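# Move two pipette tip boxes onto the pipetting robot's deck

## Task

Fetch both pipette tip boxes from the supply shelves and set them into the two vacant slots on the deck of the pipetting robot, which stands on the shelved bench. Each box's lid must finish closed all the way down on it, and every other piece of labware on the deck must finish properly seated in its slot. Tipping a box upside down, or letting a box or a lid touch the floor, is a failure. Moving the pedal bin and the stool is allowed. At the end, release everything and back the robot away. The robot must not fall over or finish leaning.

## Robot and tools

ROBOT. A Hello Robot Stretch 4 with a single arm. It has an omni-wheel base, a lift that rides up a mast, a telescoping arm that reaches straight forward, a wrist with yaw, pitch and roll, and a two-finger gripper. It stands about 1.6 m tall, and its base rim lies within 0.23 m of the base origin. Now and then something outside the robot may nudge a loose object.

FRAMES. Base frame: origin on the floor below the centre of the base, x forward, y left, z up. hand_pose is reported in this frame. It is a point between the open fingertips, and with all wrist joints at 0 its axes line up with the base frame. The printed value can be somewhat wrong. The odometry frame is where the base frame was when the scene began. base_odometry heading is positive to the left and runs from -3.142 to 3.142. It counts wheel turns only, so slipping shows up as travel.

execute_actions(actions, cameras). actions is a list holding a single action, or an empty list to just get the state and images. An action holds "base", "joints" or both, and may also carry "pace" and "contact_limits". Alternatively it holds only {"end_of_arm": "enable_torque"}, which switches back on any wrist or gripper motor that shut itself off.

Base moves are offsets from where the base last reported itself, and an action takes exactly one of them. translate_m drives straight in metres, forward positive, -2 to 2. strafe_m drives sideways in metres, left positive, -2 to 2. rotate_rad turns in place in radians, counter-clockwise (left) positive, -3.2 to 3.2.

"joints" is a single object keyed by joint name, and every value is an absolute target. lift_m: 0 to 1.2 m. arm_m: 0 to 0.55 m of extension. wrist_yaw_rad: -1.134 to 4.276; 0 points forward, positive turns left, 3.14 is folded back, and above 3.4 the arm may get in the way. wrist_pitch_rad: -1.117 to 4.259; 0 is level and 1.57 points straight down. wrist_roll_rad: -1.117 to 4.259; at 0 both fingers sit at the same height, and positive turns clockwise as seen from behind the gripper. gripper_m: -0.038 to 0.141, the gap in metres between empty fingertips; values below 0 press the tips together.

A joint target outside its range gets clipped, and the result says so. Any other bad value or unknown key rejects the whole call. pace is "slow", "default", "fast" or "max"; base speed tops out at 0.1, 0.3, 0.4 or 0.6 m/s and turning at 1 to 4 rad/s, with lower caps when the lift is high. contact_limits accepts only arm_m, from 0 (gentlest) to 0.75 (firmest), and defaults to 0.5. cameras chooses among head_camera, head_left_camera, head_right_camera, wrist_camera or "all"; [] returns no images. A joint you leave out of an action may keep pushing toward its previous target. If a call reports a stop, any later calls in that same reply are skipped.

wait(seconds): 0 to 10, sends no command, and returns the state and images. zoom_image(camera, region=[x0,y0,x1,y1]): a sharper crop of that camera's most recent full image, no larger than 504x504 pixels, with the origin at the top left. read_manual(section): licence texts only. finished_scene(scene): closes the scene for good and reports whether the task succeeded.

RESULTS. base_status and joint_status say how each motion ended. "done": the target was reached; for the base it only means the wheels turned as commanded. "off_target": it stopped short and may still be pushing. "contact_stop_at_<key>": it hit something; that part holds or goes slack. "limit_stop_at_tilt": the lean exceeds 6 degrees, and the lift, arm and wheels go slack. "limit_stop_at_own_body": it would have hit the robot itself; this is likely with pitch below -0.2 combined with a large roll. "torque_fault": a wrist or gripper motor went limp and needs enable_torque. on_its_own reports things that happened without a command. lidar_m gives 12 sector distances counter-clockwise from straight ahead (4th left, 7th behind, 10th right); "-" means nothing seen, or something closer than 0.25 m. wrist_depth_mm is a 7x7 grid of depths in mm. motor_effort is a percentage, with the peak in brackets. If turned_by_wheels and turned_by_imu differ by more than about 0.1 rad, the base slipped or hit something. base_tilt is in degrees.

GRIPPING. To grip, command a gap smaller than the object. Squeezing harder pulls the object toward the wrist. A firm hold shows up in the gripper effort; the gap reading does not show whether anything is held. If the fingertips get stuck on a surface, raise the lift. To unfold at the start, send lift_m 0.4 and wrist_yaw_rad 0 together.

CAUTION. Carry boxes with the arm retracted (arm_m at most 0.2) and turn or drive gently. Heavy loads, a long reach, fast pace, or pushing with the gripper raised can tip the robot. Keep boxes upright, keep lids on, and never let anything reach the floor. Set the boxes down gently, without dropping or slamming them, and avoid knocking other labware out of its slots. Once done, open the gripper, lift clear, and back away.

Each tool is called after "Request:" as name(argument=value, ...) on one line, values as JSON.

## Session

Request:
execute_actions(actions=[])

Scene clock: 0.00 s.
base_odometry: x=+0.000 y=+0.000 heading=+0.000 (m, m, rad; odometry frame)
turned_by_wheels: +0.000 (rad since the last result)
turned_by_imu: +0.000 (rad since the last result)
base_tilt: forward=+0.8 right=+0.2 (deg)
lidar_m: 2.14 1.32 1.33 1.66 1.91 1.91 1.43 1.32 1.32 2.23 1.56 1.57
base_status: not commanded
joint_positions: lift_m=+0.241 arm_m=+0.000 wrist_yaw_rad=+3.116 wrist_pitch_rad=+0.018 wrist_roll_rad=+0.018 gripper_m=+0.057
joint_status: not commanded
motor_effort: lift_m=+19 arm_m=+0 wrist_yaw_rad=+1 wrist_pitch_rad=-6 wrist_roll_rad=+1 gripper_m=-4 wheel_0=+1 wheel_1=+0 wheel_2=+1 (%)
hand_pose: x=-0.1151 y=+0.0946 z=+0.4142 quat_wxyz=(+0.013, -0.009, +0.009, +1.000) (m; base frame)
wrist_depth_mm: - 145 246 - - - 1661 / - 114 144 - - - 1661 / - 116 143 - - - 1661 / 116 138 183 - - - 1576 / 223 1756 - - - - 1618 / 715 1430 213 1921 211 1756 1618 / 574 1060 1008 152 1078 1160 1229
pictures: head_camera, head_left_camera, head_right_camera, wrist_camera
Images, in order (width x height): head_camera 420x560, head_left_camera 420x672, head_right_camera 420x672, wrist_camera 616x392.

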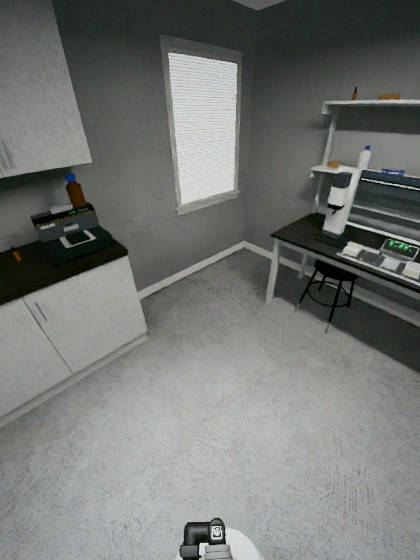

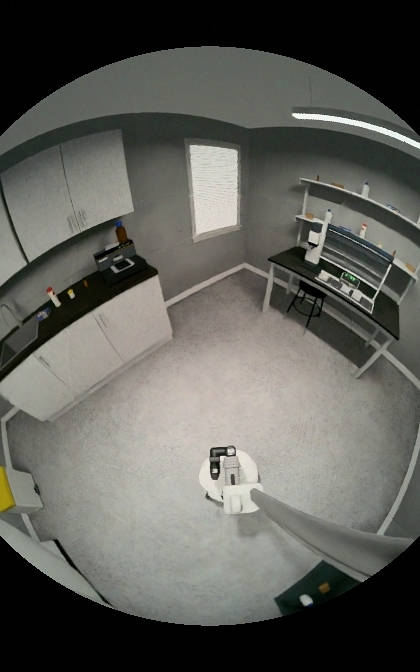

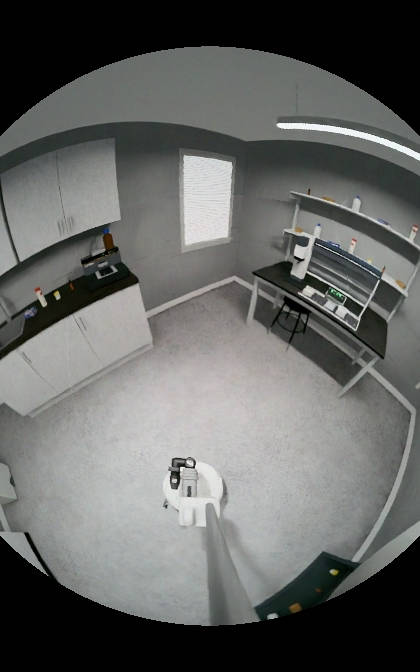

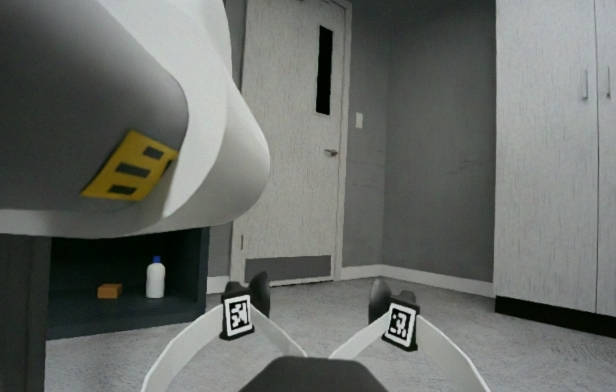

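Request:
execute_actions(actions=[{"base":{"rotate_rad":-0.75},"joints":{"lift_m":0.4,"wrist_yaw_rad":0}}], cameras=["head_camera"])

Request:
zoom_image(camera="head_camera", region=[60, 100, 380, 340])

Scene clock: 3.17 s.
base_odometry: x=+0.000 y=+0.000 heading=-0.749 (m, m, rad; odometry frame)
turned_by_wheels: -0.749 (rad since the last result)
turned_by_imu: -0.757 (rad since the last result)
base_tilt: forward=+0.6 right=+0.2 (deg)
lidar_m: 1.56 1.71 1.33 1.31 1.44 1.99 1.91 2.27 1.36 1.31 1.93 1.58
base_status: done
joint_positions: lift_m=+0.400 arm_m=+0.000 wrist_yaw_rad=+0.000 wrist_pitch_rad=+0.018 wrist_roll_rad=+0.018 gripper_m=+0.057
joint_status: all done
motor_effort: lift_m=+24(26) arm_m=+0(0) wrist_yaw_rad=+0(10) wrist_pitch_rad=-6(6) wrist_roll_rad=+1(2) gripper_m=-2(3) wheel_0=+3(8) wheel_1=+2(8) wheel_2=+3(11) (%)
hand_pose: x=+0.4595 y=-0.0873 z=+0.5727 quat_wxyz=(+1.000, +0.009, +0.009, +0.000) (m; base frame)
wrist_depth_mm: - - - - - - 1983 / - - - 1983 - - 1863 / - - - - - - 1983 / - - 1708 1618 1863 1921 1863 / - - - - - 1921 1921 / - 1983 213 - 211 1921 1863 / 1366 1397 1366 152 1430 1397 1576
pictures: head_camera
Images, in order (width x height): head_camera 420x560.

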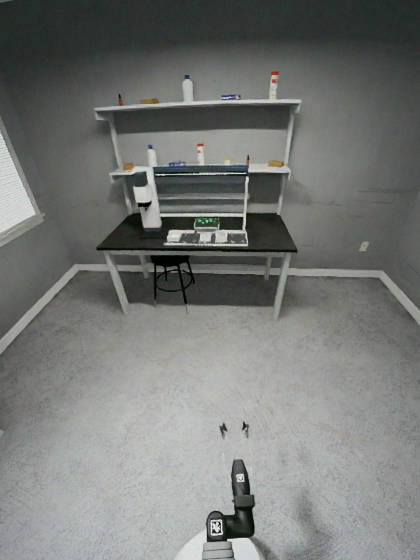

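Region (60, 100, 380, 340) of head_camera's 420x560 image, scaled by 1.575, with more detail than that image has; it fills the top 378 rows of this view, and the rest is white.

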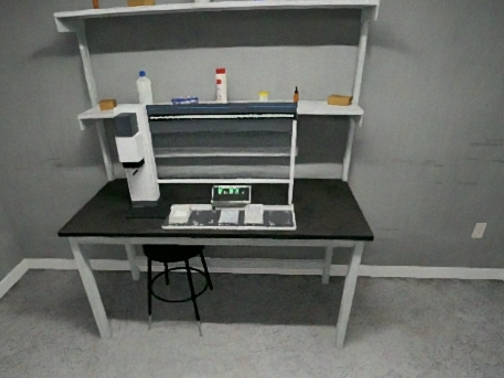

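Request:
zoom_image(camera="head_camera", region=[140, 200, 270, 260])

Request:
execute_actions(actions=[{"base":{"rotate_rad":-1.57}}], cameras=["head_camera","wrist_camera"])

Region (140, 200, 270, 260) of head_camera's 420x560 image, scaled by 3.877, with more detail than that image has; it fills the top 233 rows of this view, and the rest is white.

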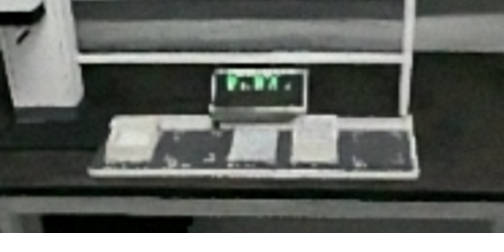

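Scene clock: 5.83 s.
base_odometry: x=+0.000 y=+0.000 heading=-2.319 (m, m, rad; odometry frame)
turned_by_wheels: -1.570 (rad since the last result)
turned_by_imu: -1.586 (rad since the last result)
base_tilt: forward=+0.7 right=+0.1 (deg)
lidar_m: 1.29 1.93 1.59 1.56 1.69 1.34 1.32 1.46 2.02 1.90 2.27 1.33
base_status: done
joint_positions: lift_m=+0.400 arm_m=+0.000 wrist_yaw_rad=+0.000 wrist_pitch_rad=+0.018 wrist_roll_rad=+0.018 gripper_m=+0.057
joint_status: not commanded
motor_effort: lift_m=+23(24) arm_m=+0(0) wrist_yaw_rad=+1(0) wrist_pitch_rad=-5(4) wrist_roll_rad=+2(1) gripper_m=-2(4) wheel_0=+2(11) wheel_1=+1(9) wheel_2=+2(10) (%)
hand_pose: x=+0.4595 y=-0.0875 z=+0.5728 quat_wxyz=(+1.000, +0.009, +0.009, +0.000) (m; base frame)
wrist_depth_mm: 1808 1661 1661 1366 1499 1464 1182 / 1756 1756 1661 1430 1499 1464 1078 / 1756 1708 1618 1430 1499 1336 1078 / 1756 1708 1576 1537 1499 1464 1060 / 1756 1661 1576 1229 1499 1160 1118 / 1708 1708 213 1537 211 1397 1138 / 1397 1397 1308 152 1255 1160 1098
pictures: head_camera, wrist_camera
camera_calibration (this result's frames):
wrist_camera: T_world_to_cam=[[0.0335922, -0.998552, 0.0420293, -0.117531], [0.0369617, -0.040783, -0.998484, 0.621062], [0.998752, 0.0350947, 0.0355382, -0.249617], [0, 0, 0, 1]] pos_world=[0.230298, -0.083272, 0.633931]
Images, in order (width x height): head_camera 420x560, wrist_camera 616x392.

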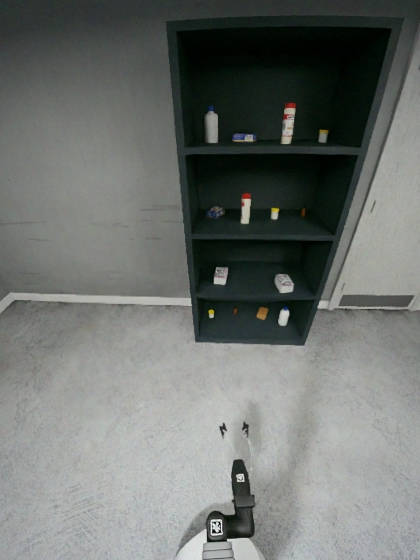

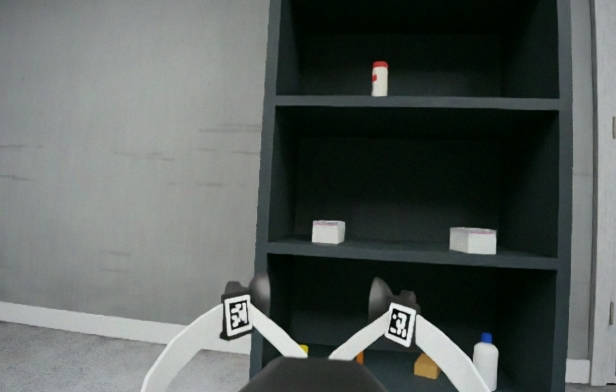

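Request:
execute_actions(actions=[{"base":{"translate_m":0.65},"joints":{"gripper_m":0.14}}], cameras=["head_camera","wrist_camera"])

Request:
zoom_image(camera="head_camera", region=[160, 280, 400, 460])

Scene clock: 10.07 s.
base_odometry: x=-0.442 y=-0.476 heading=-2.319 (m, m, rad; odometry frame)
turned_by_wheels: +0.000 (rad since the last result)
turned_by_imu: +0.000 (rad since the last result)
base_tilt: forward=+0.7 right=+0.2 (deg)
lidar_m: 0.66 1.24 1.87 1.51 1.63 2.03 1.97 2.19 2.03 2.00 0.86 0.66
base_status: done
joint_positions: lift_m=+0.400 arm_m=+0.000 wrist_yaw_rad=+0.000 wrist_pitch_rad=+0.018 wrist_roll_rad=+0.018 gripper_m=+0.140
joint_status: all done
motor_effort: lift_m=+22(22) arm_m=+0(0) wrist_yaw_rad=+1(1) wrist_pitch_rad=-7(7) wrist_roll_rad=+1(1) gripper_m=-1(2) wheel_0=+1(10) wheel_1=+1(8) wheel_2=+0(13) (%)
hand_pose: x=+0.4595 y=-0.0874 z=+0.5728 quat_wxyz=(+1.000, +0.009, +0.009, +0.000) (m; base frame)
wrist_depth_mm: 1098 1025 544 634 627 621 603 / 1042 1008 521 931 891 866 831 / 1025 1008 521 917 891 842 831 / 1025 1008 535 917 878 842 820 / 1008 991 535 574 866 842 809 / 1008 976 214 449 433 217 407 / 991 976 554 149 854 831 798
pictures: head_camera, wrist_camera
camera_calibration (this result's frames):
wrist_camera: T_world_to_cam=[[0.033788, -0.998545, 0.0420293, -0.117565], [0.0369697, -0.0407758, -0.998484, 0.62106], [0.998745, 0.0352906, 0.0355382, -0.249616], [0, 0, 0, 1]] pos_world=[0.230314, -0.0832603, 0.633931]
Images, in order (width x height): head_camera 420x560, wrist_camera 616x392.

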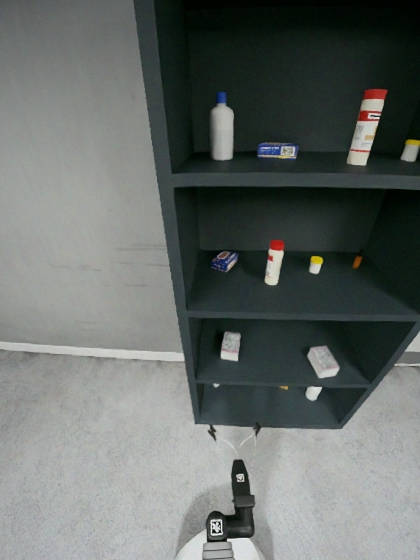

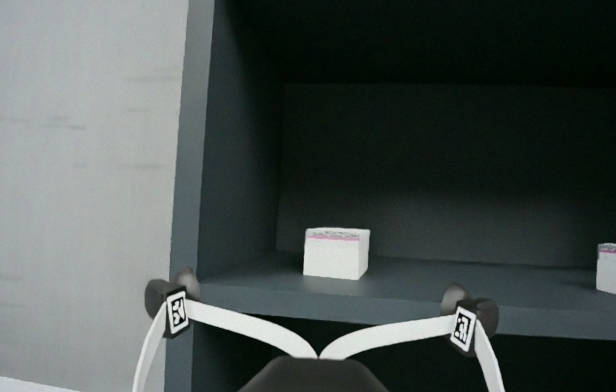

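Region (160, 280, 400, 460) of head_camera's 420x560 image, scaled by 2.100, with more detail than that image has; it fills the top 378 rows of this view, and the rest is white.

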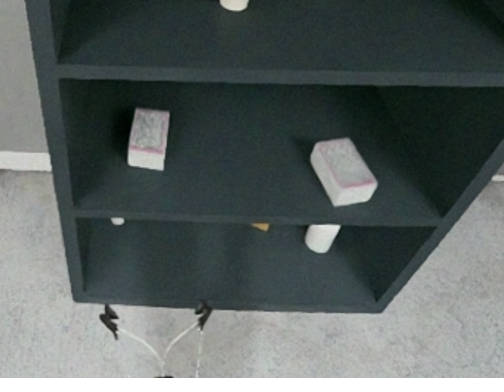

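Request:
zoom_image(camera="wrist_camera", region=[270, 200, 410, 300])

Region (270, 200, 410, 300) of wrist_camera's 616x392 image, scaled by 3.600; it fills the top 360 rows of this view, and the rest is white.

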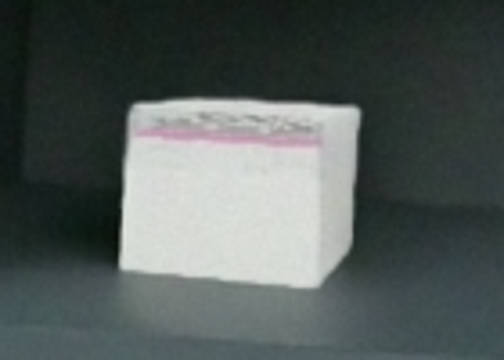

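Request:
execute_actions(actions=[{"base":{"rotate_rad":-0.25},"joints":{"lift_m":0.49,"wrist_pitch_rad":0.35,"gripper_m":0.13}}], cameras=[])

Request:
execute_actions(actions=[{"base":{"strafe_m":0.19},"joints":{"arm_m":0.12}}], cameras=["head_camera","wrist_camera"])

Scene clock: 21.00 s.
base_odometry: x=-0.442 y=-0.476 heading=-2.568 (m, m, rad; odometry frame)
turned_by_wheels: -0.249 (rad since the last result)
turned_by_imu: -0.251 (rad since the last result)
base_tilt: forward=+0.7 right=+0.1 (deg)
lidar_m: 0.65 0.66 1.47 1.54 1.52 1.94 1.99 2.02 2.37 1.99 1.88 0.74
base_status: done
joint_positions: lift_m=+0.490 arm_m=+0.000 wrist_yaw_rad=+0.000 wrist_pitch_rad=+0.352 wrist_roll_rad=+0.018 gripper_m=+0.130
joint_status: all done
motor_effort: lift_m=+24(26) arm_m=+0(0) wrist_yaw_rad=+1(1) wrist_pitch_rad=-4(4) wrist_roll_rad=+2(1) gripper_m=-2(2) wheel_0=+3(5) wheel_1=+3(7) wheel_2=+4(11) (%)
hand_pose: x=+0.4418 y=-0.0874 z=+0.5684 quat_wxyz=(+0.985, +0.009, +0.175, -0.002) (m; base frame)
wrist_depth_mm: 413 676 820 831 842 866 691 / 418 676 854 878 891 904 699 / 436 676 866 917 917 904 707 / 459 544 564 574 591 544 569 / 484 627 960 991 1008 904 668 / 976 569 214 1008 1042 809 699 / 891 621 831 146 831 788 699
pictures: none
No camera images: the call's "cameras" was empty. Leave "cameras" out to get every camera's image.

Scene clock: 22.90 s.
base_odometry: x=-0.339 y=-0.636 heading=-2.568 (m, m, rad; odometry frame)
turned_by_wheels: +0.000 (rad since the last result)
turned_by_imu: +0.001 (rad since the last result)
base_tilt: forward=+0.6 right=+0.1 (deg)
lidar_m: 0.63 1.12 1.39 1.61 1.32 1.68 2.02 2.07 2.52 2.17 1.06 0.70
base_status: done
joint_positions: lift_m=+0.490 arm_m=+0.119 wrist_yaw_rad=+0.000 wrist_pitch_rad=+0.352 wrist_roll_rad=+0.018 gripper_m=+0.130
joint_status: all done
motor_effort: lift_m=+24(24) arm_m=+6(6) wrist_yaw_rad=+0(2) wrist_pitch_rad=-5(4) wrist_roll_rad=+1(1) gripper_m=-1(1) wheel_0=-1(11) wheel_1=+0(12) wheel_2=+0(3) (%)
hand_pose: x=+0.5607 y=-0.0874 z=+0.5684 quat_wxyz=(+0.985, +0.009, +0.175, -0.001) (m; base frame)
wrist_depth_mm: 676 277 634 707 715 741 750 / 699 289 640 723 750 778 788 / 732 300 647 759 778 798 820 / 768 329 512 455 580 603 627 / 798 330 370 377 382 389 394 / 831 831 213 891 891 368 904 / 854 866 640 147 831 831 854
pictures: head_camera, wrist_camera
camera_calibration (this result's frames):
wrist_camera: T_world_to_cam=[[0.0458129, -0.998539, 0.0286412, -0.119905], [-0.292526, -0.0408245, -0.955386, 0.773153], [0.955159, 0.0353906, -0.293969, -0.138863], [0, 0, 0, 1]] pos_world=[0.364297, -0.0832516, 0.701272]
Images, in order (width x height): head_camera 420x560, wrist_camera 616x392.

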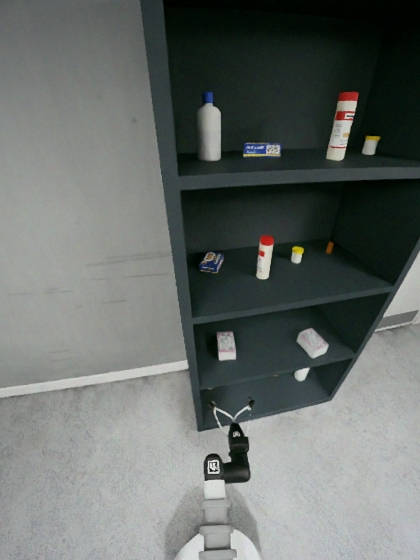

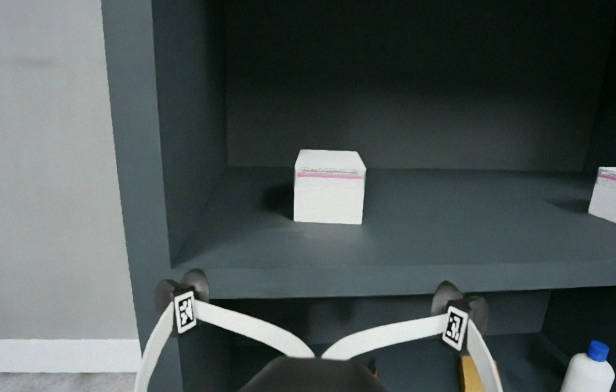

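Request:
execute_actions(actions=[{"base":{"strafe_m":-0.007},"joints":{"arm_m":0.31}}], cameras=["head_camera","wrist_camera"])

Scene clock: 25.97 s.
base_odometry: x=-0.343 y=-0.630 heading=-2.568 (m, m, rad; odometry frame)
turned_by_wheels: +0.000 (rad since the last result)
turned_by_imu: +0.001 (rad since the last result)
base_tilt: forward=+0.7 right=+0.2 (deg)
lidar_m: 0.62 1.12 1.41 1.61 1.34 1.68 2.02 2.05 2.53 2.18 1.09 0.71
base_status: done
joint_positions: lift_m=+0.490 arm_m=+0.309 wrist_yaw_rad=+0.000 wrist_pitch_rad=+0.352 wrist_roll_rad=+0.018 gripper_m=+0.130
joint_status: all done
motor_effort: lift_m=+24(24) arm_m=+6(4) wrist_yaw_rad=+1(1) wrist_pitch_rad=-5(5) wrist_roll_rad=+1(2) gripper_m=-1(1) wheel_0=+1(12) wheel_1=+1(9) wheel_2=+0(2) (%)
hand_pose: x=+0.7507 y=-0.0874 z=+0.5684 quat_wxyz=(+0.985, +0.009, +0.175, -0.002) (m; base frame)
wrist_depth_mm: 196 315 521 530 539 559 569 / 198 319 539 559 564 574 580 / 198 320 564 574 591 603 615 / 200 324 549 353 585 597 615 / 200 320 368 272 359 389 397 / 199 251 213 276 276 259 287 / 197 216 220 146 216 222 234
pictures: head_camera, wrist_camera
camera_calibration (this result's frames):
wrist_camera: T_world_to_cam=[[0.0457586, -0.998542, 0.028642, -0.128582], [-0.292512, -0.0408088, -0.955391, 0.828722], [0.955166, 0.0353392, -0.293953, -0.320333], [0, 0, 0, 1]] pos_world=[0.554266, -0.0832556, 0.701273]
Images, in order (width x height): head_camera 420x560, wrist_camera 616x392.

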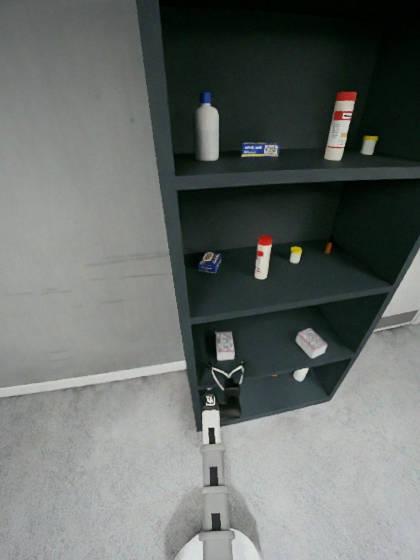

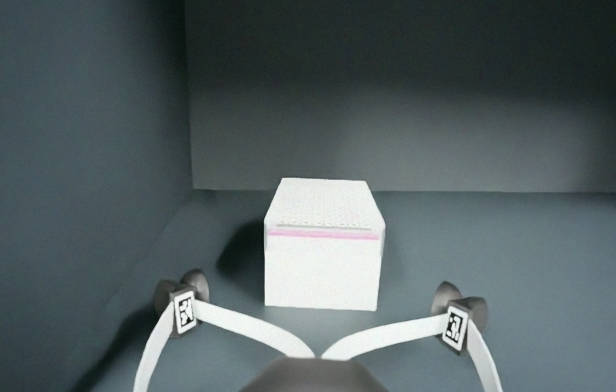

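Request:
execute_actions(actions=[{"joints":{"arm_m":0.385,"lift_m":0.481},"pace":"slow","contact_limits":{"arm_m":0.2}}], cameras=["wrist_camera"])

Scene clock: 29.53 s.
base_odometry: x=-0.343 y=-0.630 heading=-2.568 (m, m, rad; odometry frame)
turned_by_wheels: +0.000 (rad since the last result)
turned_by_imu: +0.001 (rad since the last result)
base_tilt: forward=+0.7 right=+0.1 (deg)
lidar_m: 0.63 1.13 1.43 1.61 1.33 1.68 2.02 2.05 2.51 2.17 1.09 0.71
base_status: not commanded
joint_positions: lift_m=+0.481 arm_m=+0.384 wrist_yaw_rad=+0.000 wrist_pitch_rad=+0.352 wrist_roll_rad=+0.018 gripper_m=+0.130
joint_status: all done
motor_effort: lift_m=+14(22) arm_m=+6(7) wrist_yaw_rad=+0(0) wrist_pitch_rad=-6(5) wrist_roll_rad=+2(2) gripper_m=+0(1) wheel_0=+1(1) wheel_1=+0(1) wheel_2=+0(0) (%)
contact_limits: arm_m 0.2
hand_pose: x=+0.8257 y=-0.0874 z=+0.5602 quat_wxyz=(+0.985, +0.009, +0.175, -0.002) (m; base frame)
wrist_depth_mm: 213 342 445 466 473 480 488 / 213 345 469 480 496 500 517 / 216 351 492 504 508 525 535 / 216 353 500 521 521 539 554 / 216 320 347 208 324 370 375 / 216 243 197 195 195 245 273 / 198 204 208 146 204 209 219
pictures: wrist_camera
camera_calibration (this result's frames):
wrist_camera: T_world_to_cam=[[0.0456915, -0.998545, 0.0286418, -0.131743], [-0.292515, -0.0407889, -0.955391, 0.842864], [0.955169, 0.0352751, -0.293953, -0.394356], [0, 0, 0, 1]] pos_world=[0.629247, -0.0832606, 0.693115]
Images, in order (width x height): wrist_camera 616x392.

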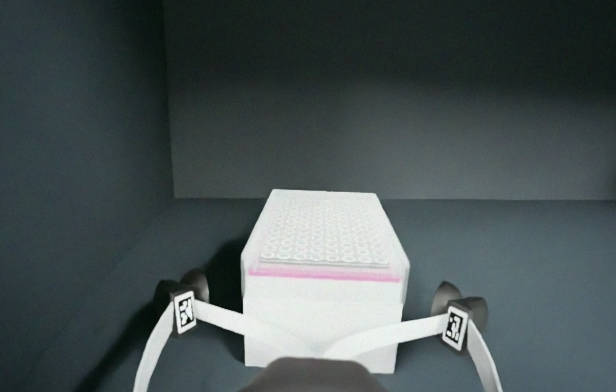

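Request:
execute_actions(actions=[{"joints":{"gripper_m":0.04}}], cameras=["wrist_camera"])

Request:
execute_actions(actions=[{"joints":{"lift_m":0.53},"pace":"slow"}], cameras=["wrist_camera","head_camera"])

Scene clock: 32.57 s.
base_odometry: x=-0.343 y=-0.630 heading=-2.568 (m, m, rad; odometry frame)
turned_by_wheels: +0.000 (rad since the last result)
turned_by_imu: +0.001 (rad since the last result)
base_tilt: forward=+0.7 right=+0.2 (deg)
lidar_m: 0.63 1.11 1.41 2.03 1.33 1.69 2.02 2.06 2.53 2.16 1.09 0.71
base_status: not commanded
joint_positions: lift_m=+0.481 arm_m=+0.384 wrist_yaw_rad=+0.000 wrist_pitch_rad=+0.353 wrist_roll_rad=+0.018 gripper_m=+0.040
joint_status: all done
motor_effort: lift_m=+14(14) arm_m=+6(6) wrist_yaw_rad=+1(1) wrist_pitch_rad=-9(8) wrist_roll_rad=+2(2) gripper_m=-15(16) wheel_0=+1(1) wheel_1=+1(0) wheel_2=+0(0) (%)
hand_pose: x=+0.8256 y=-0.0875 z=+0.5598 quat_wxyz=(+0.984, +0.009, +0.176, -0.002) (m; base frame)
wrist_depth_mm: 212 343 455 459 466 488 492 / 214 343 466 477 488 500 512 / 216 349 488 500 512 525 539 / 216 351 500 517 530 530 554 / 217 320 343 198 317 366 370 / 215 254 183 181 181 268 270 / 197 201 198 186 186 188 217
pictures: wrist_camera
camera_calibration (this result's frames):
wrist_camera: T_world_to_cam=[[0.0455449, -0.998553, 0.0285784, -0.13162], [-0.293857, -0.0407344, -0.954981, 0.843329], [0.954764, 0.0350966, -0.295287, -0.393268], [0, 0, 0, 1]] pos_world=[0.62929, -0.0832745, 0.692997]
Images, in order (width x height): wrist_camera 616x392.

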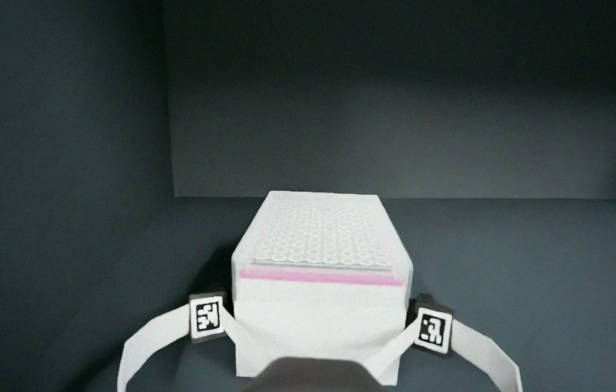

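Scene clock: 33.83 s.
base_odometry: x=-0.343 y=-0.630 heading=-2.568 (m, m, rad; odometry frame)
turned_by_wheels: +0.000 (rad since the last result)
turned_by_imu: +0.000 (rad since the last result)
base_tilt: forward=+0.7 right=+0.1 (deg)
lidar_m: 0.63 1.11 1.40 1.98 1.35 1.68 2.01 2.06 2.52 2.15 1.07 0.70
base_status: not commanded
joint_positions: lift_m=+0.530 arm_m=+0.384 wrist_yaw_rad=+0.000 wrist_pitch_rad=+0.354 wrist_roll_rad=+0.018 gripper_m=+0.040
joint_status: all done
motor_effort: lift_m=+25(26) arm_m=+6(6) wrist_yaw_rad=+1(1) wrist_pitch_rad=-10(10) wrist_roll_rad=+1(2) gripper_m=-15(16) wheel_0=+1(1) wheel_1=+1(1) wheel_2=+0(0) (%)
hand_pose: x=+0.8255 y=-0.0875 z=+0.6079 quat_wxyz=(+0.984, +0.009, +0.176, -0.002) (m; base frame)
wrist_depth_mm: 212 342 452 459 469 480 492 / 213 345 473 488 492 504 517 / 216 349 496 508 512 530 535 / 217 353 508 512 535 554 574 / 216 349 449 198 413 477 477 / 216 315 183 181 180 351 355 / 214 262 260 186 186 220 285
pictures: head_camera, wrist_camera
camera_calibration (this result's frames):
wrist_camera: T_world_to_cam=[[0.0455512, -0.998553, 0.0285682, -0.132991], [-0.294067, -0.0407342, -0.954916, 0.889331], [0.954699, 0.0350967, -0.295497, -0.378883], [0, 0, 0, 1]] pos_world=[0.629299, -0.0832745, 0.741078]
Images, in order (width x height): head_camera 420x560, wrist_camera 616x392.

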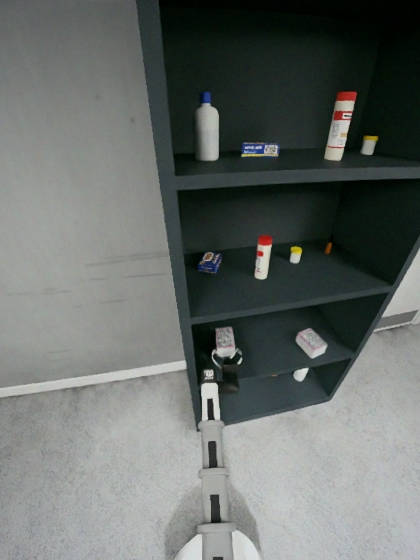

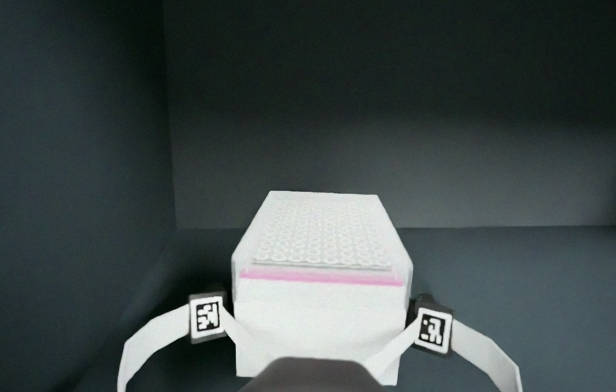

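Request:
execute_actions(actions=[{"joints":{"arm_m":0.0}}], cameras=[])

Request:
execute_actions(actions=[{"base":{"rotate_rad":1.685},"pace":"slow"}], cameras=[])

Request:
execute_actions(actions=[{"base":{"strafe_m":1.06},"joints":{"lift_m":0.86}}], cameras=[])

Request:
execute_actions(actions=[{"base":{"translate_m":0.6}}], cameras=["wrist_camera","head_camera"])

Scene clock: 38.63 s.
base_odometry: x=-0.343 y=-0.630 heading=-2.568 (m, m, rad; odometry frame)
turned_by_wheels: +0.000 (rad since the last result)
turned_by_imu: +0.001 (rad since the last result)
base_tilt: forward=+0.7 right=+0.1 (deg)
lidar_m: 0.51 1.12 1.40 2.00 1.34 1.69 2.02 2.05 2.55 2.18 1.06 0.71
base_status: not commanded
joint_positions: lift_m=+0.530 arm_m=+0.001 wrist_yaw_rad=+0.000 wrist_pitch_rad=+0.354 wrist_roll_rad=+0.018 gripper_m=+0.040
joint_status: all done
motor_effort: lift_m=+25(25) arm_m=-6(6) wrist_yaw_rad=+1(0) wrist_pitch_rad=-11(11) wrist_roll_rad=+1(1) gripper_m=-16(16) wheel_0=+1(1) wheel_1=+1(1) wheel_2=+0(0) (%)
hand_pose: x=+0.4426 y=-0.0875 z=+0.6078 quat_wxyz=(+0.984, +0.009, +0.176, -0.002) (m; base frame)
wrist_depth_mm: 768 809 564 798 831 842 842 / 809 820 574 842 854 891 891 / 831 854 585 878 891 931 917 / 878 891 580 707 732 741 627 / 917 931 459 197 484 521 530 / 946 976 183 181 181 1078 904 / 976 946 512 185 187 512 788
pictures: none
No camera images: the call's "cameras" was empty. Leave "cameras" out to get every camera's image.

Scene clock: 41.60 s.
base_odometry: x=-0.343 y=-0.630 heading=-0.884 (m, m, rad; odometry frame)
turned_by_wheels: +1.684 (rad since the last result)
turned_by_imu: +1.703 (rad since the last result)
base_tilt: forward=+0.7 right=+0.2 (deg)
lidar_m: 0.51 1.37 1.87 1.98 2.09 2.26 2.16 0.95 0.67 0.63 1.15 1.58
base_status: done
joint_positions: lift_m=+0.530 arm_m=+0.001 wrist_yaw_rad=+0.000 wrist_pitch_rad=+0.354 wrist_roll_rad=+0.018 gripper_m=+0.040
joint_status: not commanded
motor_effort: lift_m=+24(25) arm_m=-6(6) wrist_yaw_rad=+0(0) wrist_pitch_rad=-10(11) wrist_roll_rad=+1(2) gripper_m=-15(15) wheel_0=-4(6) wheel_1=-3(5) wheel_2=-5(7) (%)
hand_pose: x=+0.4426 y=-0.0874 z=+0.6078 quat_wxyz=(+0.984, +0.009, +0.176, -0.001) (m; base frame)
wrist_depth_mm: 1708 1708 1661 1661 1708 1708 1499 / 1118 1182 1756 1921 1756 1756 1499 / 1863 1863 1863 1921 1808 1808 1499 / 1983 - 1921 1921 1921 1921 1499 / 1576 1618 1537 198 1537 1756 1499 / 1182 1205 183 181 181 1281 1308 / 960 960 946 186 186 569 1042
pictures: none
No camera images: the call's "cameras" was empty. Leave "cameras" out to get every camera's image.

Scene clock: 46.47 s.
base_odometry: x=+0.477 y=+0.042 heading=-0.884 (m, m, rad; odometry frame)
turned_by_wheels: +0.000 (rad since the last result)
turned_by_imu: +0.005 (rad since the last result)
base_tilt: forward=+0.7 right=+0.2 (deg)
lidar_m: 1.29 1.33 1.60 0.92 0.97 1.31 2.18 2.28 1.78 1.72 2.26 1.38
base_status: done
joint_positions: lift_m=+0.860 arm_m=+0.001 wrist_yaw_rad=+0.000 wrist_pitch_rad=+0.354 wrist_roll_rad=+0.018 gripper_m=+0.040
joint_status: all done
motor_effort: lift_m=+24(26) arm_m=-6(6) wrist_yaw_rad=+1(2) wrist_pitch_rad=-10(10) wrist_roll_rad=+1(2) gripper_m=-14(16) wheel_0=+0(5) wheel_1=+1(7) wheel_2=+0(3) (%)
hand_pose: x=+0.4426 y=-0.0874 z=+0.9379 quat_wxyz=(+0.984, +0.009, +0.176, -0.002) (m; base frame)
wrist_depth_mm: 1756 1708 1537 1308 1576 1661 1708 / 1808 1863 1808 1808 1708 1756 1756 / 1863 1863 1430 1756 1756 1863 1756 / - 1229 1182 1138 1160 1182 1863 / - - 1983 197 1863 1983 1921 / 1708 1708 183 181 181 1756 1863 / 1366 1336 1397 185 185 732 1499
pictures: none
No camera images: the call's "cameras" was empty. Leave "cameras" out to get every camera's image.

Scene clock: 49.93 s.
base_odometry: x=+0.857 y=-0.422 heading=-0.884 (m, m, rad; odometry frame)
turned_by_wheels: +0.000 (rad since the last result)
turned_by_imu: +0.000 (rad since the last result)
base_tilt: forward=+0.6 right=+0.2 (deg)
lidar_m: 0.57 0.72 1.59 1.32 1.02 1.33 2.76 2.92 1.83 2.16 1.04 0.75
base_status: done
joint_positions: lift_m=+0.860 arm_m=+0.001 wrist_yaw_rad=+0.000 wrist_pitch_rad=+0.354 wrist_roll_rad=+0.018 gripper_m=+0.040
joint_status: not commanded
motor_effort: lift_m=+24(24) arm_m=-5(6) wrist_yaw_rad=+1(1) wrist_pitch_rad=-10(9) wrist_roll_rad=+1(2) gripper_m=-15(14) wheel_0=+2(9) wheel_1=+3(8) wheel_2=-1(14) (%)
hand_pose: x=+0.4426 y=-0.0874 z=+0.9379 quat_wxyz=(+0.984, +0.009, +0.176, -0.002) (m; base frame)
wrist_depth_mm: 1098 615 741 741 732 715 946 / 1229 647 1205 1229 1205 1160 1182 / 1281 759 1205 1308 1255 1255 1255 / 1205 809 1025 809 820 1008 1205 / 647 668 615 197 603 661 732 / 603 564 183 182 180 564 569 / 1366 1336 732 186 186 750 1430
pictures: head_camera, wrist_camera
camera_calibration (this result's frames):
wrist_camera: T_world_to_cam=[[0.0457485, -0.998545, 0.0285616, -0.125004], [-0.294147, -0.0407893, -0.95489, 1.09191], [0.954665, 0.0352835, -0.295585, 0.0843577], [0, 0, 0, 1]] pos_world=[0.246368, -0.08326, 1.07116]
Images, in order (width x height): head_camera 420x560, wrist_camera 616x392.

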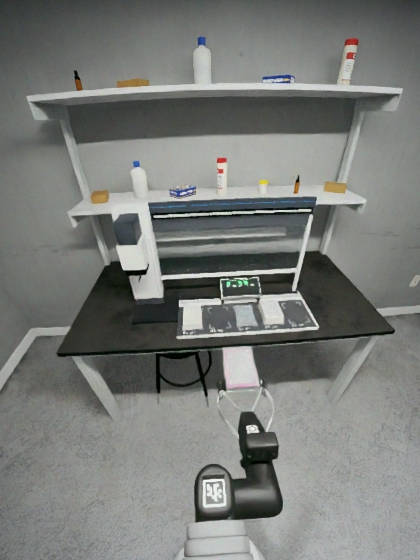

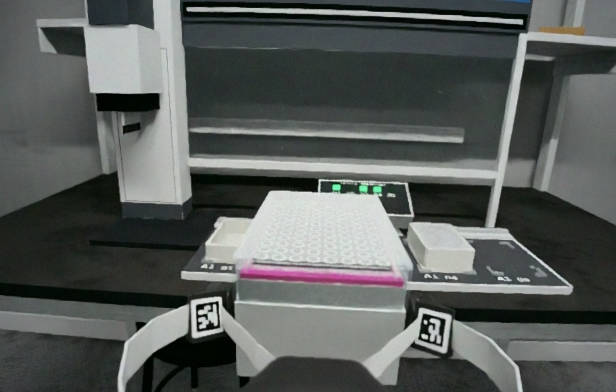

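Request:
zoom_image(camera="head_camera", region=[165, 270, 335, 400])

Region (165, 270, 335, 400) of head_camera's 420x560 image, scaled by 2.965, with more detail than that image has; it fills the top 385 rows of this view, and the rest is white.

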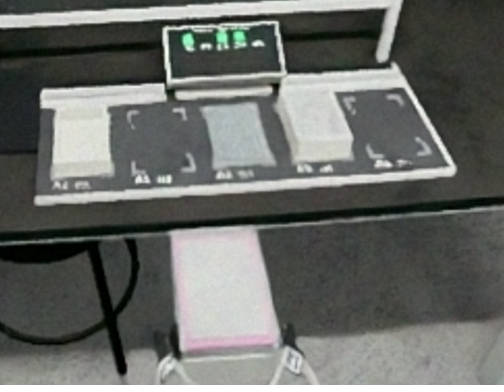

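Request:
execute_actions(actions=[{"base":{"strafe_m":0.03},"joints":{"arm_m":0.2,"lift_m":0.77}}], cameras=["wrist_camera","head_camera"])

Request:
zoom_image(camera="head_camera", region=[165, 270, 335, 400])

Scene clock: 54.73 s.
base_odometry: x=+0.881 y=-0.403 heading=-0.883 (m, m, rad; odometry frame)
turned_by_wheels: +0.000 (rad since the last result)
turned_by_imu: +0.001 (rad since the last result)
base_tilt: forward=+0.6 right=+0.1 (deg)
lidar_m: 0.70 0.73 1.55 1.34 0.99 1.26 2.79 2.93 1.86 2.21 1.03 0.74
base_status: done
joint_positions: lift_m=+0.770 arm_m=+0.199 wrist_yaw_rad=+0.000 wrist_pitch_rad=+0.354 wrist_roll_rad=+0.018 gripper_m=+0.040
joint_status: all done
motor_effort: lift_m=+14(22) arm_m=+6(7) wrist_yaw_rad=+0(2) wrist_pitch_rad=-11(8) wrist_roll_rad=+2(1) gripper_m=-16(15) wheel_0=+1(6) wheel_1=+1(6) wheel_2=+0(2) (%)
hand_pose: x=+0.6406 y=-0.0874 z=+0.8487 quat_wxyz=(+0.984, +0.009, +0.176, -0.001) (m; base frame)
wrist_depth_mm: 436 525 976 991 991 976 960 / 1025 539 1042 991 991 991 991 / 1078 564 1060 1060 1060 1042 1042 / 627 585 723 741 559 707 732 / 459 469 402 197 421 445 415 / 349 353 183 181 180 359 359 / 788 384 330 186 186 247 324
pictures: head_camera, wrist_camera
camera_calibration (this result's frames):
wrist_camera: T_world_to_cam=[[0.0458587, -0.99854, 0.0285611, -0.131552], [-0.29415, -0.0408216, -0.954887, 1.06492], [0.954659, 0.0353886, -0.295592, -0.130993], [0, 0, 0, 1]] pos_world=[0.444334, -0.0832518, 0.98192]
Images, in order (width x height): head_camera 420x560, wrist_camera 616x392.

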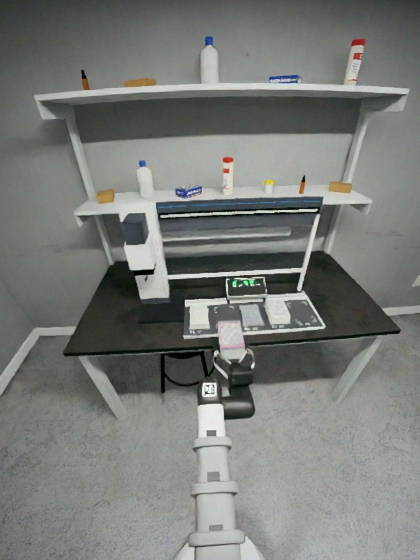

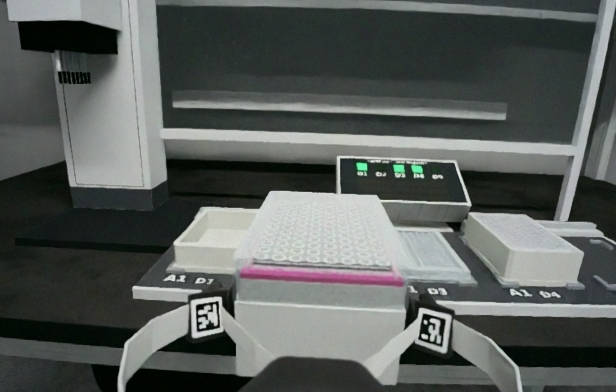

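Region (165, 270, 335, 400) of head_camera's 420x560 image, scaled by 2.965, with more detail than that image has; it fills the top 385 rows of this view, and the rest is white.

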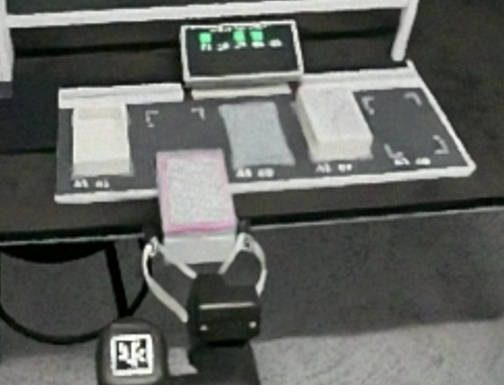

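Request:
execute_actions(actions=[{"joints":{"arm_m":0.37,"lift_m":0.785},"pace":"slow"}], cameras=["wrist_camera","head_camera","head_left_camera"])

Request:
zoom_image(camera="head_camera", region=[175, 270, 305, 360])

Scene clock: 60.43 s.
base_odometry: x=+0.881 y=-0.403 heading=-0.883 (m, m, rad; odometry frame)
turned_by_wheels: +0.000 (rad since the last result)
turned_by_imu: +0.001 (rad since the last result)
base_tilt: forward=+0.6 right=+0.2 (deg)
lidar_m: 0.70 0.72 1.57 1.33 0.98 1.30 2.79 2.87 1.87 2.19 1.05 0.73
base_status: not commanded
joint_positions: lift_m=+0.785 arm_m=+0.369 wrist_yaw_rad=+0.000 wrist_pitch_rad=+0.354 wrist_roll_rad=+0.018 gripper_m=+0.040
joint_status: all done
motor_effort: lift_m=+25(25) arm_m=+6(7) wrist_yaw_rad=+1(1) wrist_pitch_rad=-10(10) wrist_roll_rad=+2(1) gripper_m=-17(16) wheel_0=+1(1) wheel_1=+1(1) wheel_2=+0(0) (%)
hand_pose: x=+0.8105 y=-0.0874 z=+0.8628 quat_wxyz=(+0.984, +0.009, +0.176, -0.002) (m; base frame)
wrist_depth_mm: 362 842 842 809 831 820 809 / 375 878 866 854 842 854 831 / 392 904 904 878 904 904 866 / 413 683 768 445 442 683 699 / 430 462 512 198 382 394 554 / 351 351 182 181 182 377 324 / 301 241 267 186 186 229 294
pictures: head_camera, head_left_camera, wrist_camera
camera_calibration (this result's frames):
wrist_camera: T_world_to_cam=[[0.0457184, -0.998546, 0.0285605, -0.139674], [-0.294168, -0.0407802, -0.954883, 1.12844], [0.95466, 0.0352541, -0.295605, -0.289075], [0, 0, 0, 1]] pos_world=[0.614304, -0.0832623, 0.996063]
Images, in order (width x height): head_camera 420x560, head_left_camera 420x672, wrist_camera 616x392.

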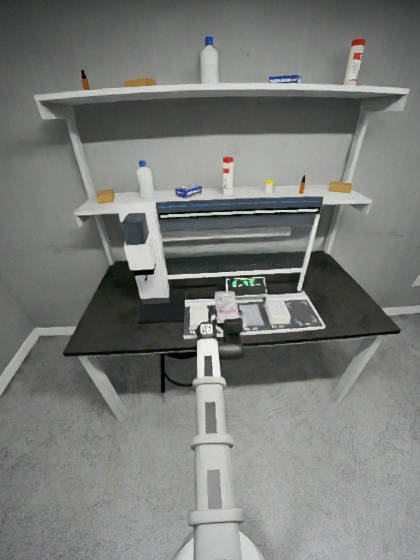

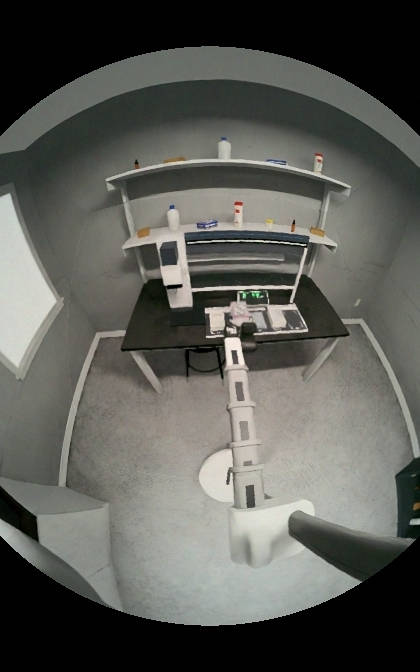

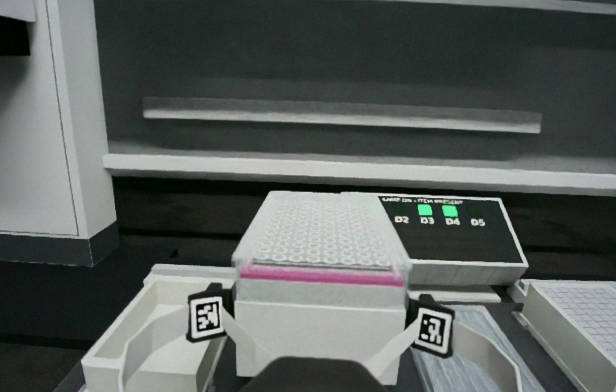

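Region (175, 270, 305, 360) of head_camera's 420x560 image, scaled by 3.877, with more detail than that image has; it fills the top 349 rows of this view, and the rest is white.

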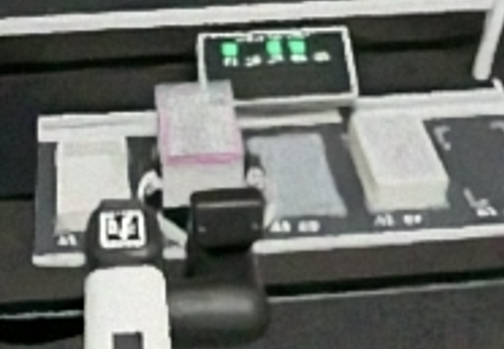

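Request:
execute_actions(actions=[{"joints":{"arm_m":0.402,"lift_m":0.752},"pace":"slow"}], cameras=["wrist_camera","head_camera"])

Request:
zoom_image(camera="head_camera", region=[175, 270, 305, 360])

Scene clock: 63.67 s.
base_odometry: x=+0.881 y=-0.403 heading=-0.883 (m, m, rad; odometry frame)
turned_by_wheels: +0.000 (rad since the last result)
turned_by_imu: +0.001 (rad since the last result)
base_tilt: forward=+0.8 right=+0.1 (deg)
lidar_m: 0.70 0.73 1.56 1.32 0.97 1.30 2.77 2.90 1.87 2.20 1.04 0.74
base_status: not commanded
joint_positions: lift_m=+0.752 arm_m=+0.401 wrist_yaw_rad=+0.000 wrist_pitch_rad=+0.354 wrist_roll_rad=+0.018 gripper_m=+0.040
joint_status: all done
motor_effort: lift_m=+14(23) arm_m=+6(7) wrist_yaw_rad=+1(1) wrist_pitch_rad=-10(10) wrist_roll_rad=+1(1) gripper_m=-16(14) wheel_0=+1(1) wheel_1=+1(1) wheel_2=+0(0) (%)
hand_pose: x=+0.8425 y=-0.0874 z=+0.8307 quat_wxyz=(+0.984, +0.009, +0.176, -0.002) (m; base frame)
wrist_depth_mm: 345 831 809 788 788 778 778 / 353 831 842 809 820 809 820 / 366 878 878 854 842 854 831 / 382 640 661 668 387 389 741 / 387 404 413 197 349 357 413 / 298 285 183 181 181 322 300 / 225 200 229 185 186 208 265
pictures: head_camera, wrist_camera
camera_calibration (this result's frames):
wrist_camera: T_world_to_cam=[[0.045718, -0.998546, 0.0285611, -0.14022], [-0.294157, -0.0407802, -0.954887, 1.10718], [0.954663, 0.0352541, -0.295594, -0.329129], [0, 0, 0, 1]] pos_world=[0.646303, -0.0832623, 0.963947]
Images, in order (width x height): head_camera 420x560, wrist_camera 616x392.

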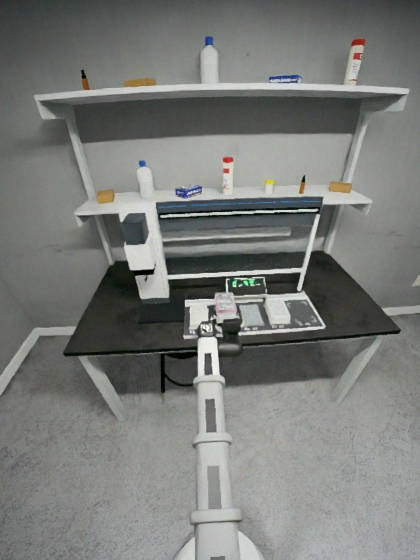

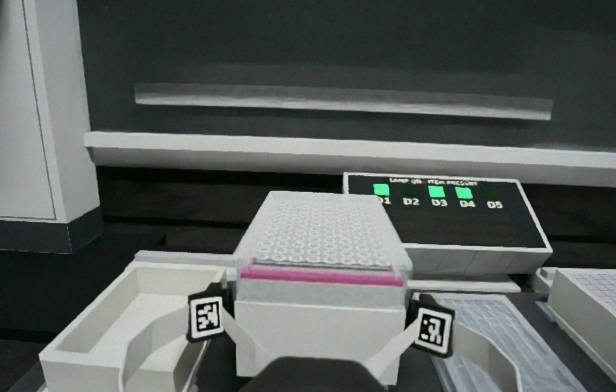

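Region (175, 270, 305, 360) of head_camera's 420x560 image, scaled by 3.877, with more detail than that image has; it fills the top 349 rows of this view, and the rest is white.

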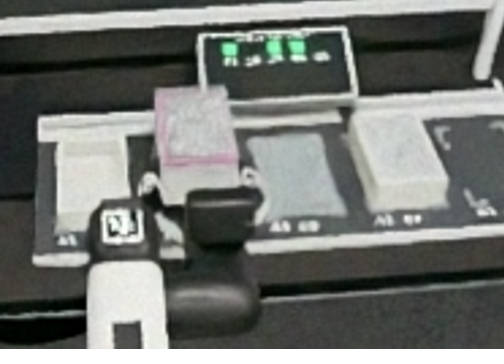

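Request:
execute_actions(actions=[{"joints":{"lift_m":0.732},"pace":"slow"}], cameras=["wrist_camera"])

Scene clock: 65.40 s.
base_odometry: x=+0.881 y=-0.403 heading=-0.883 (m, m, rad; odometry frame)
turned_by_wheels: +0.000 (rad since the last result)
turned_by_imu: +0.000 (rad since the last result)
base_tilt: forward=+0.6 right=+0.2 (deg)
lidar_m: 0.68 0.74 1.57 1.33 0.99 1.29 2.79 2.89 1.86 2.20 1.04 0.72
base_status: not commanded
joint_positions: lift_m=+0.732 arm_m=+0.401 wrist_yaw_rad=+0.000 wrist_pitch_rad=+0.354 wrist_roll_rad=+0.018 gripper_m=+0.040
joint_status: all done
motor_effort: lift_m=+14(14) arm_m=+6(6) wrist_yaw_rad=+1(1) wrist_pitch_rad=-9(11) wrist_roll_rad=+1(2) gripper_m=-15(17) wheel_0=+1(1) wheel_1=+1(1) wheel_2=+0(0) (%)
hand_pose: x=+0.8425 y=-0.0874 z=+0.8107 quat_wxyz=(+0.984, +0.009, +0.176, -0.002) (m; base frame)
wrist_depth_mm: 342 820 809 798 778 788 768 / 353 842 831 820 820 788 798 / 364 820 866 878 831 831 831 / 384 564 603 603 364 366 676 / 355 314 314 198 338 347 357 / 256 262 184 180 181 289 287 / 200 196 211 186 186 193 236
pictures: wrist_camera
camera_calibration (this result's frames):
wrist_camera: T_world_to_cam=[[0.0457179, -0.998546, 0.0285612, -0.139649], [-0.294158, -0.0407802, -0.954887, 1.08807], [0.954663, 0.0352539, -0.295594, -0.335045], [0, 0, 0, 1]] pos_world=[0.646304, -0.0832623, 0.943937]
Images, in order (width x height): wrist_camera 616x392.

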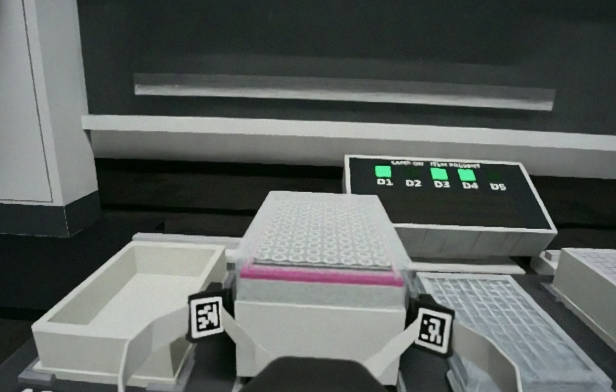

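Request:
execute_actions(actions=[{"joints":{"lift_m":0.72},"pace":"slow"}], cameras=["wrist_camera"])

Scene clock: 67.60 s.
base_odometry: x=+0.881 y=-0.403 heading=-0.883 (m, m, rad; odometry frame)
turned_by_wheels: +0.000 (rad since the last result)
turned_by_imu: +0.000 (rad since the last result)
base_tilt: forward=+0.7 right=+0.2 (deg)
lidar_m: 0.69 0.73 1.56 1.34 0.97 1.29 2.79 2.91 1.85 2.20 1.05 0.74
base_status: not commanded
joint_positions: lift_m=+0.721 arm_m=+0.401 wrist_yaw_rad=+0.000 wrist_pitch_rad=+0.351 wrist_roll_rad=+0.018 gripper_m=+0.040
joint_status: all done
motor_effort: lift_m=+13(14) arm_m=+6(6) wrist_yaw_rad=+1(1) wrist_pitch_rad=-2(9) wrist_roll_rad=+1(1) gripper_m=-14(17) wheel_0=+1(1) wheel_1=+1(1) wheel_2=+0(0) (%)
hand_pose: x=+0.8428 y=-0.0875 z=+0.7996 quat_wxyz=(+0.985, +0.009, +0.174, -0.002) (m; base frame)
wrist_depth_mm: 343 820 798 820 788 788 778 / 353 854 831 831 809 798 798 / 368 866 878 866 399 842 854 / 377 539 574 574 351 355 634 / 336 301 301 198 315 353 351 / 224 247 183 181 181 271 272 / 194 193 199 186 186 186 219
pictures: wrist_camera
camera_calibration (this result's frames):
wrist_camera: T_world_to_cam=[[0.0454072, -0.998556, 0.0286956, -0.139253], [-0.291348, -0.0407139, -0.95575, 1.0759], [0.955539, 0.0350375, -0.292776, -0.341595], [0, 0, 0, 1]] pos_world=[0.646192, -0.0832792, 0.932278]
Images, in order (width x height): wrist_camera 616x392.

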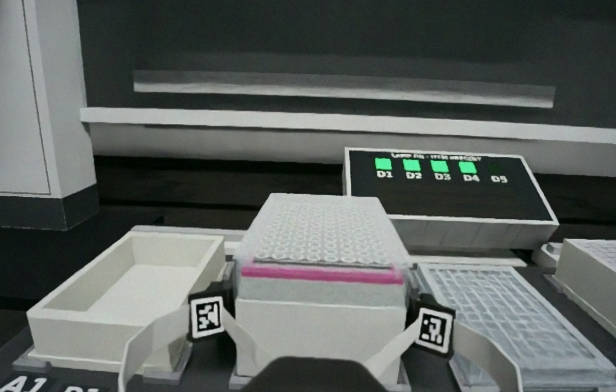

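Request:
zoom_image(camera="wrist_camera", region=[100, 260, 480, 392])

Region (100, 260, 480, 392) of wrist_camera's 616x392 image, scaled by 1.326; it fills the top 175 rows of this view, and the rest is white.

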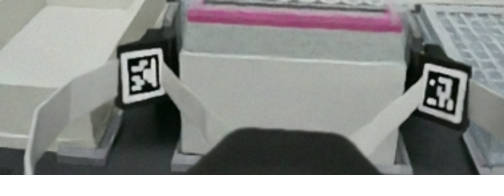

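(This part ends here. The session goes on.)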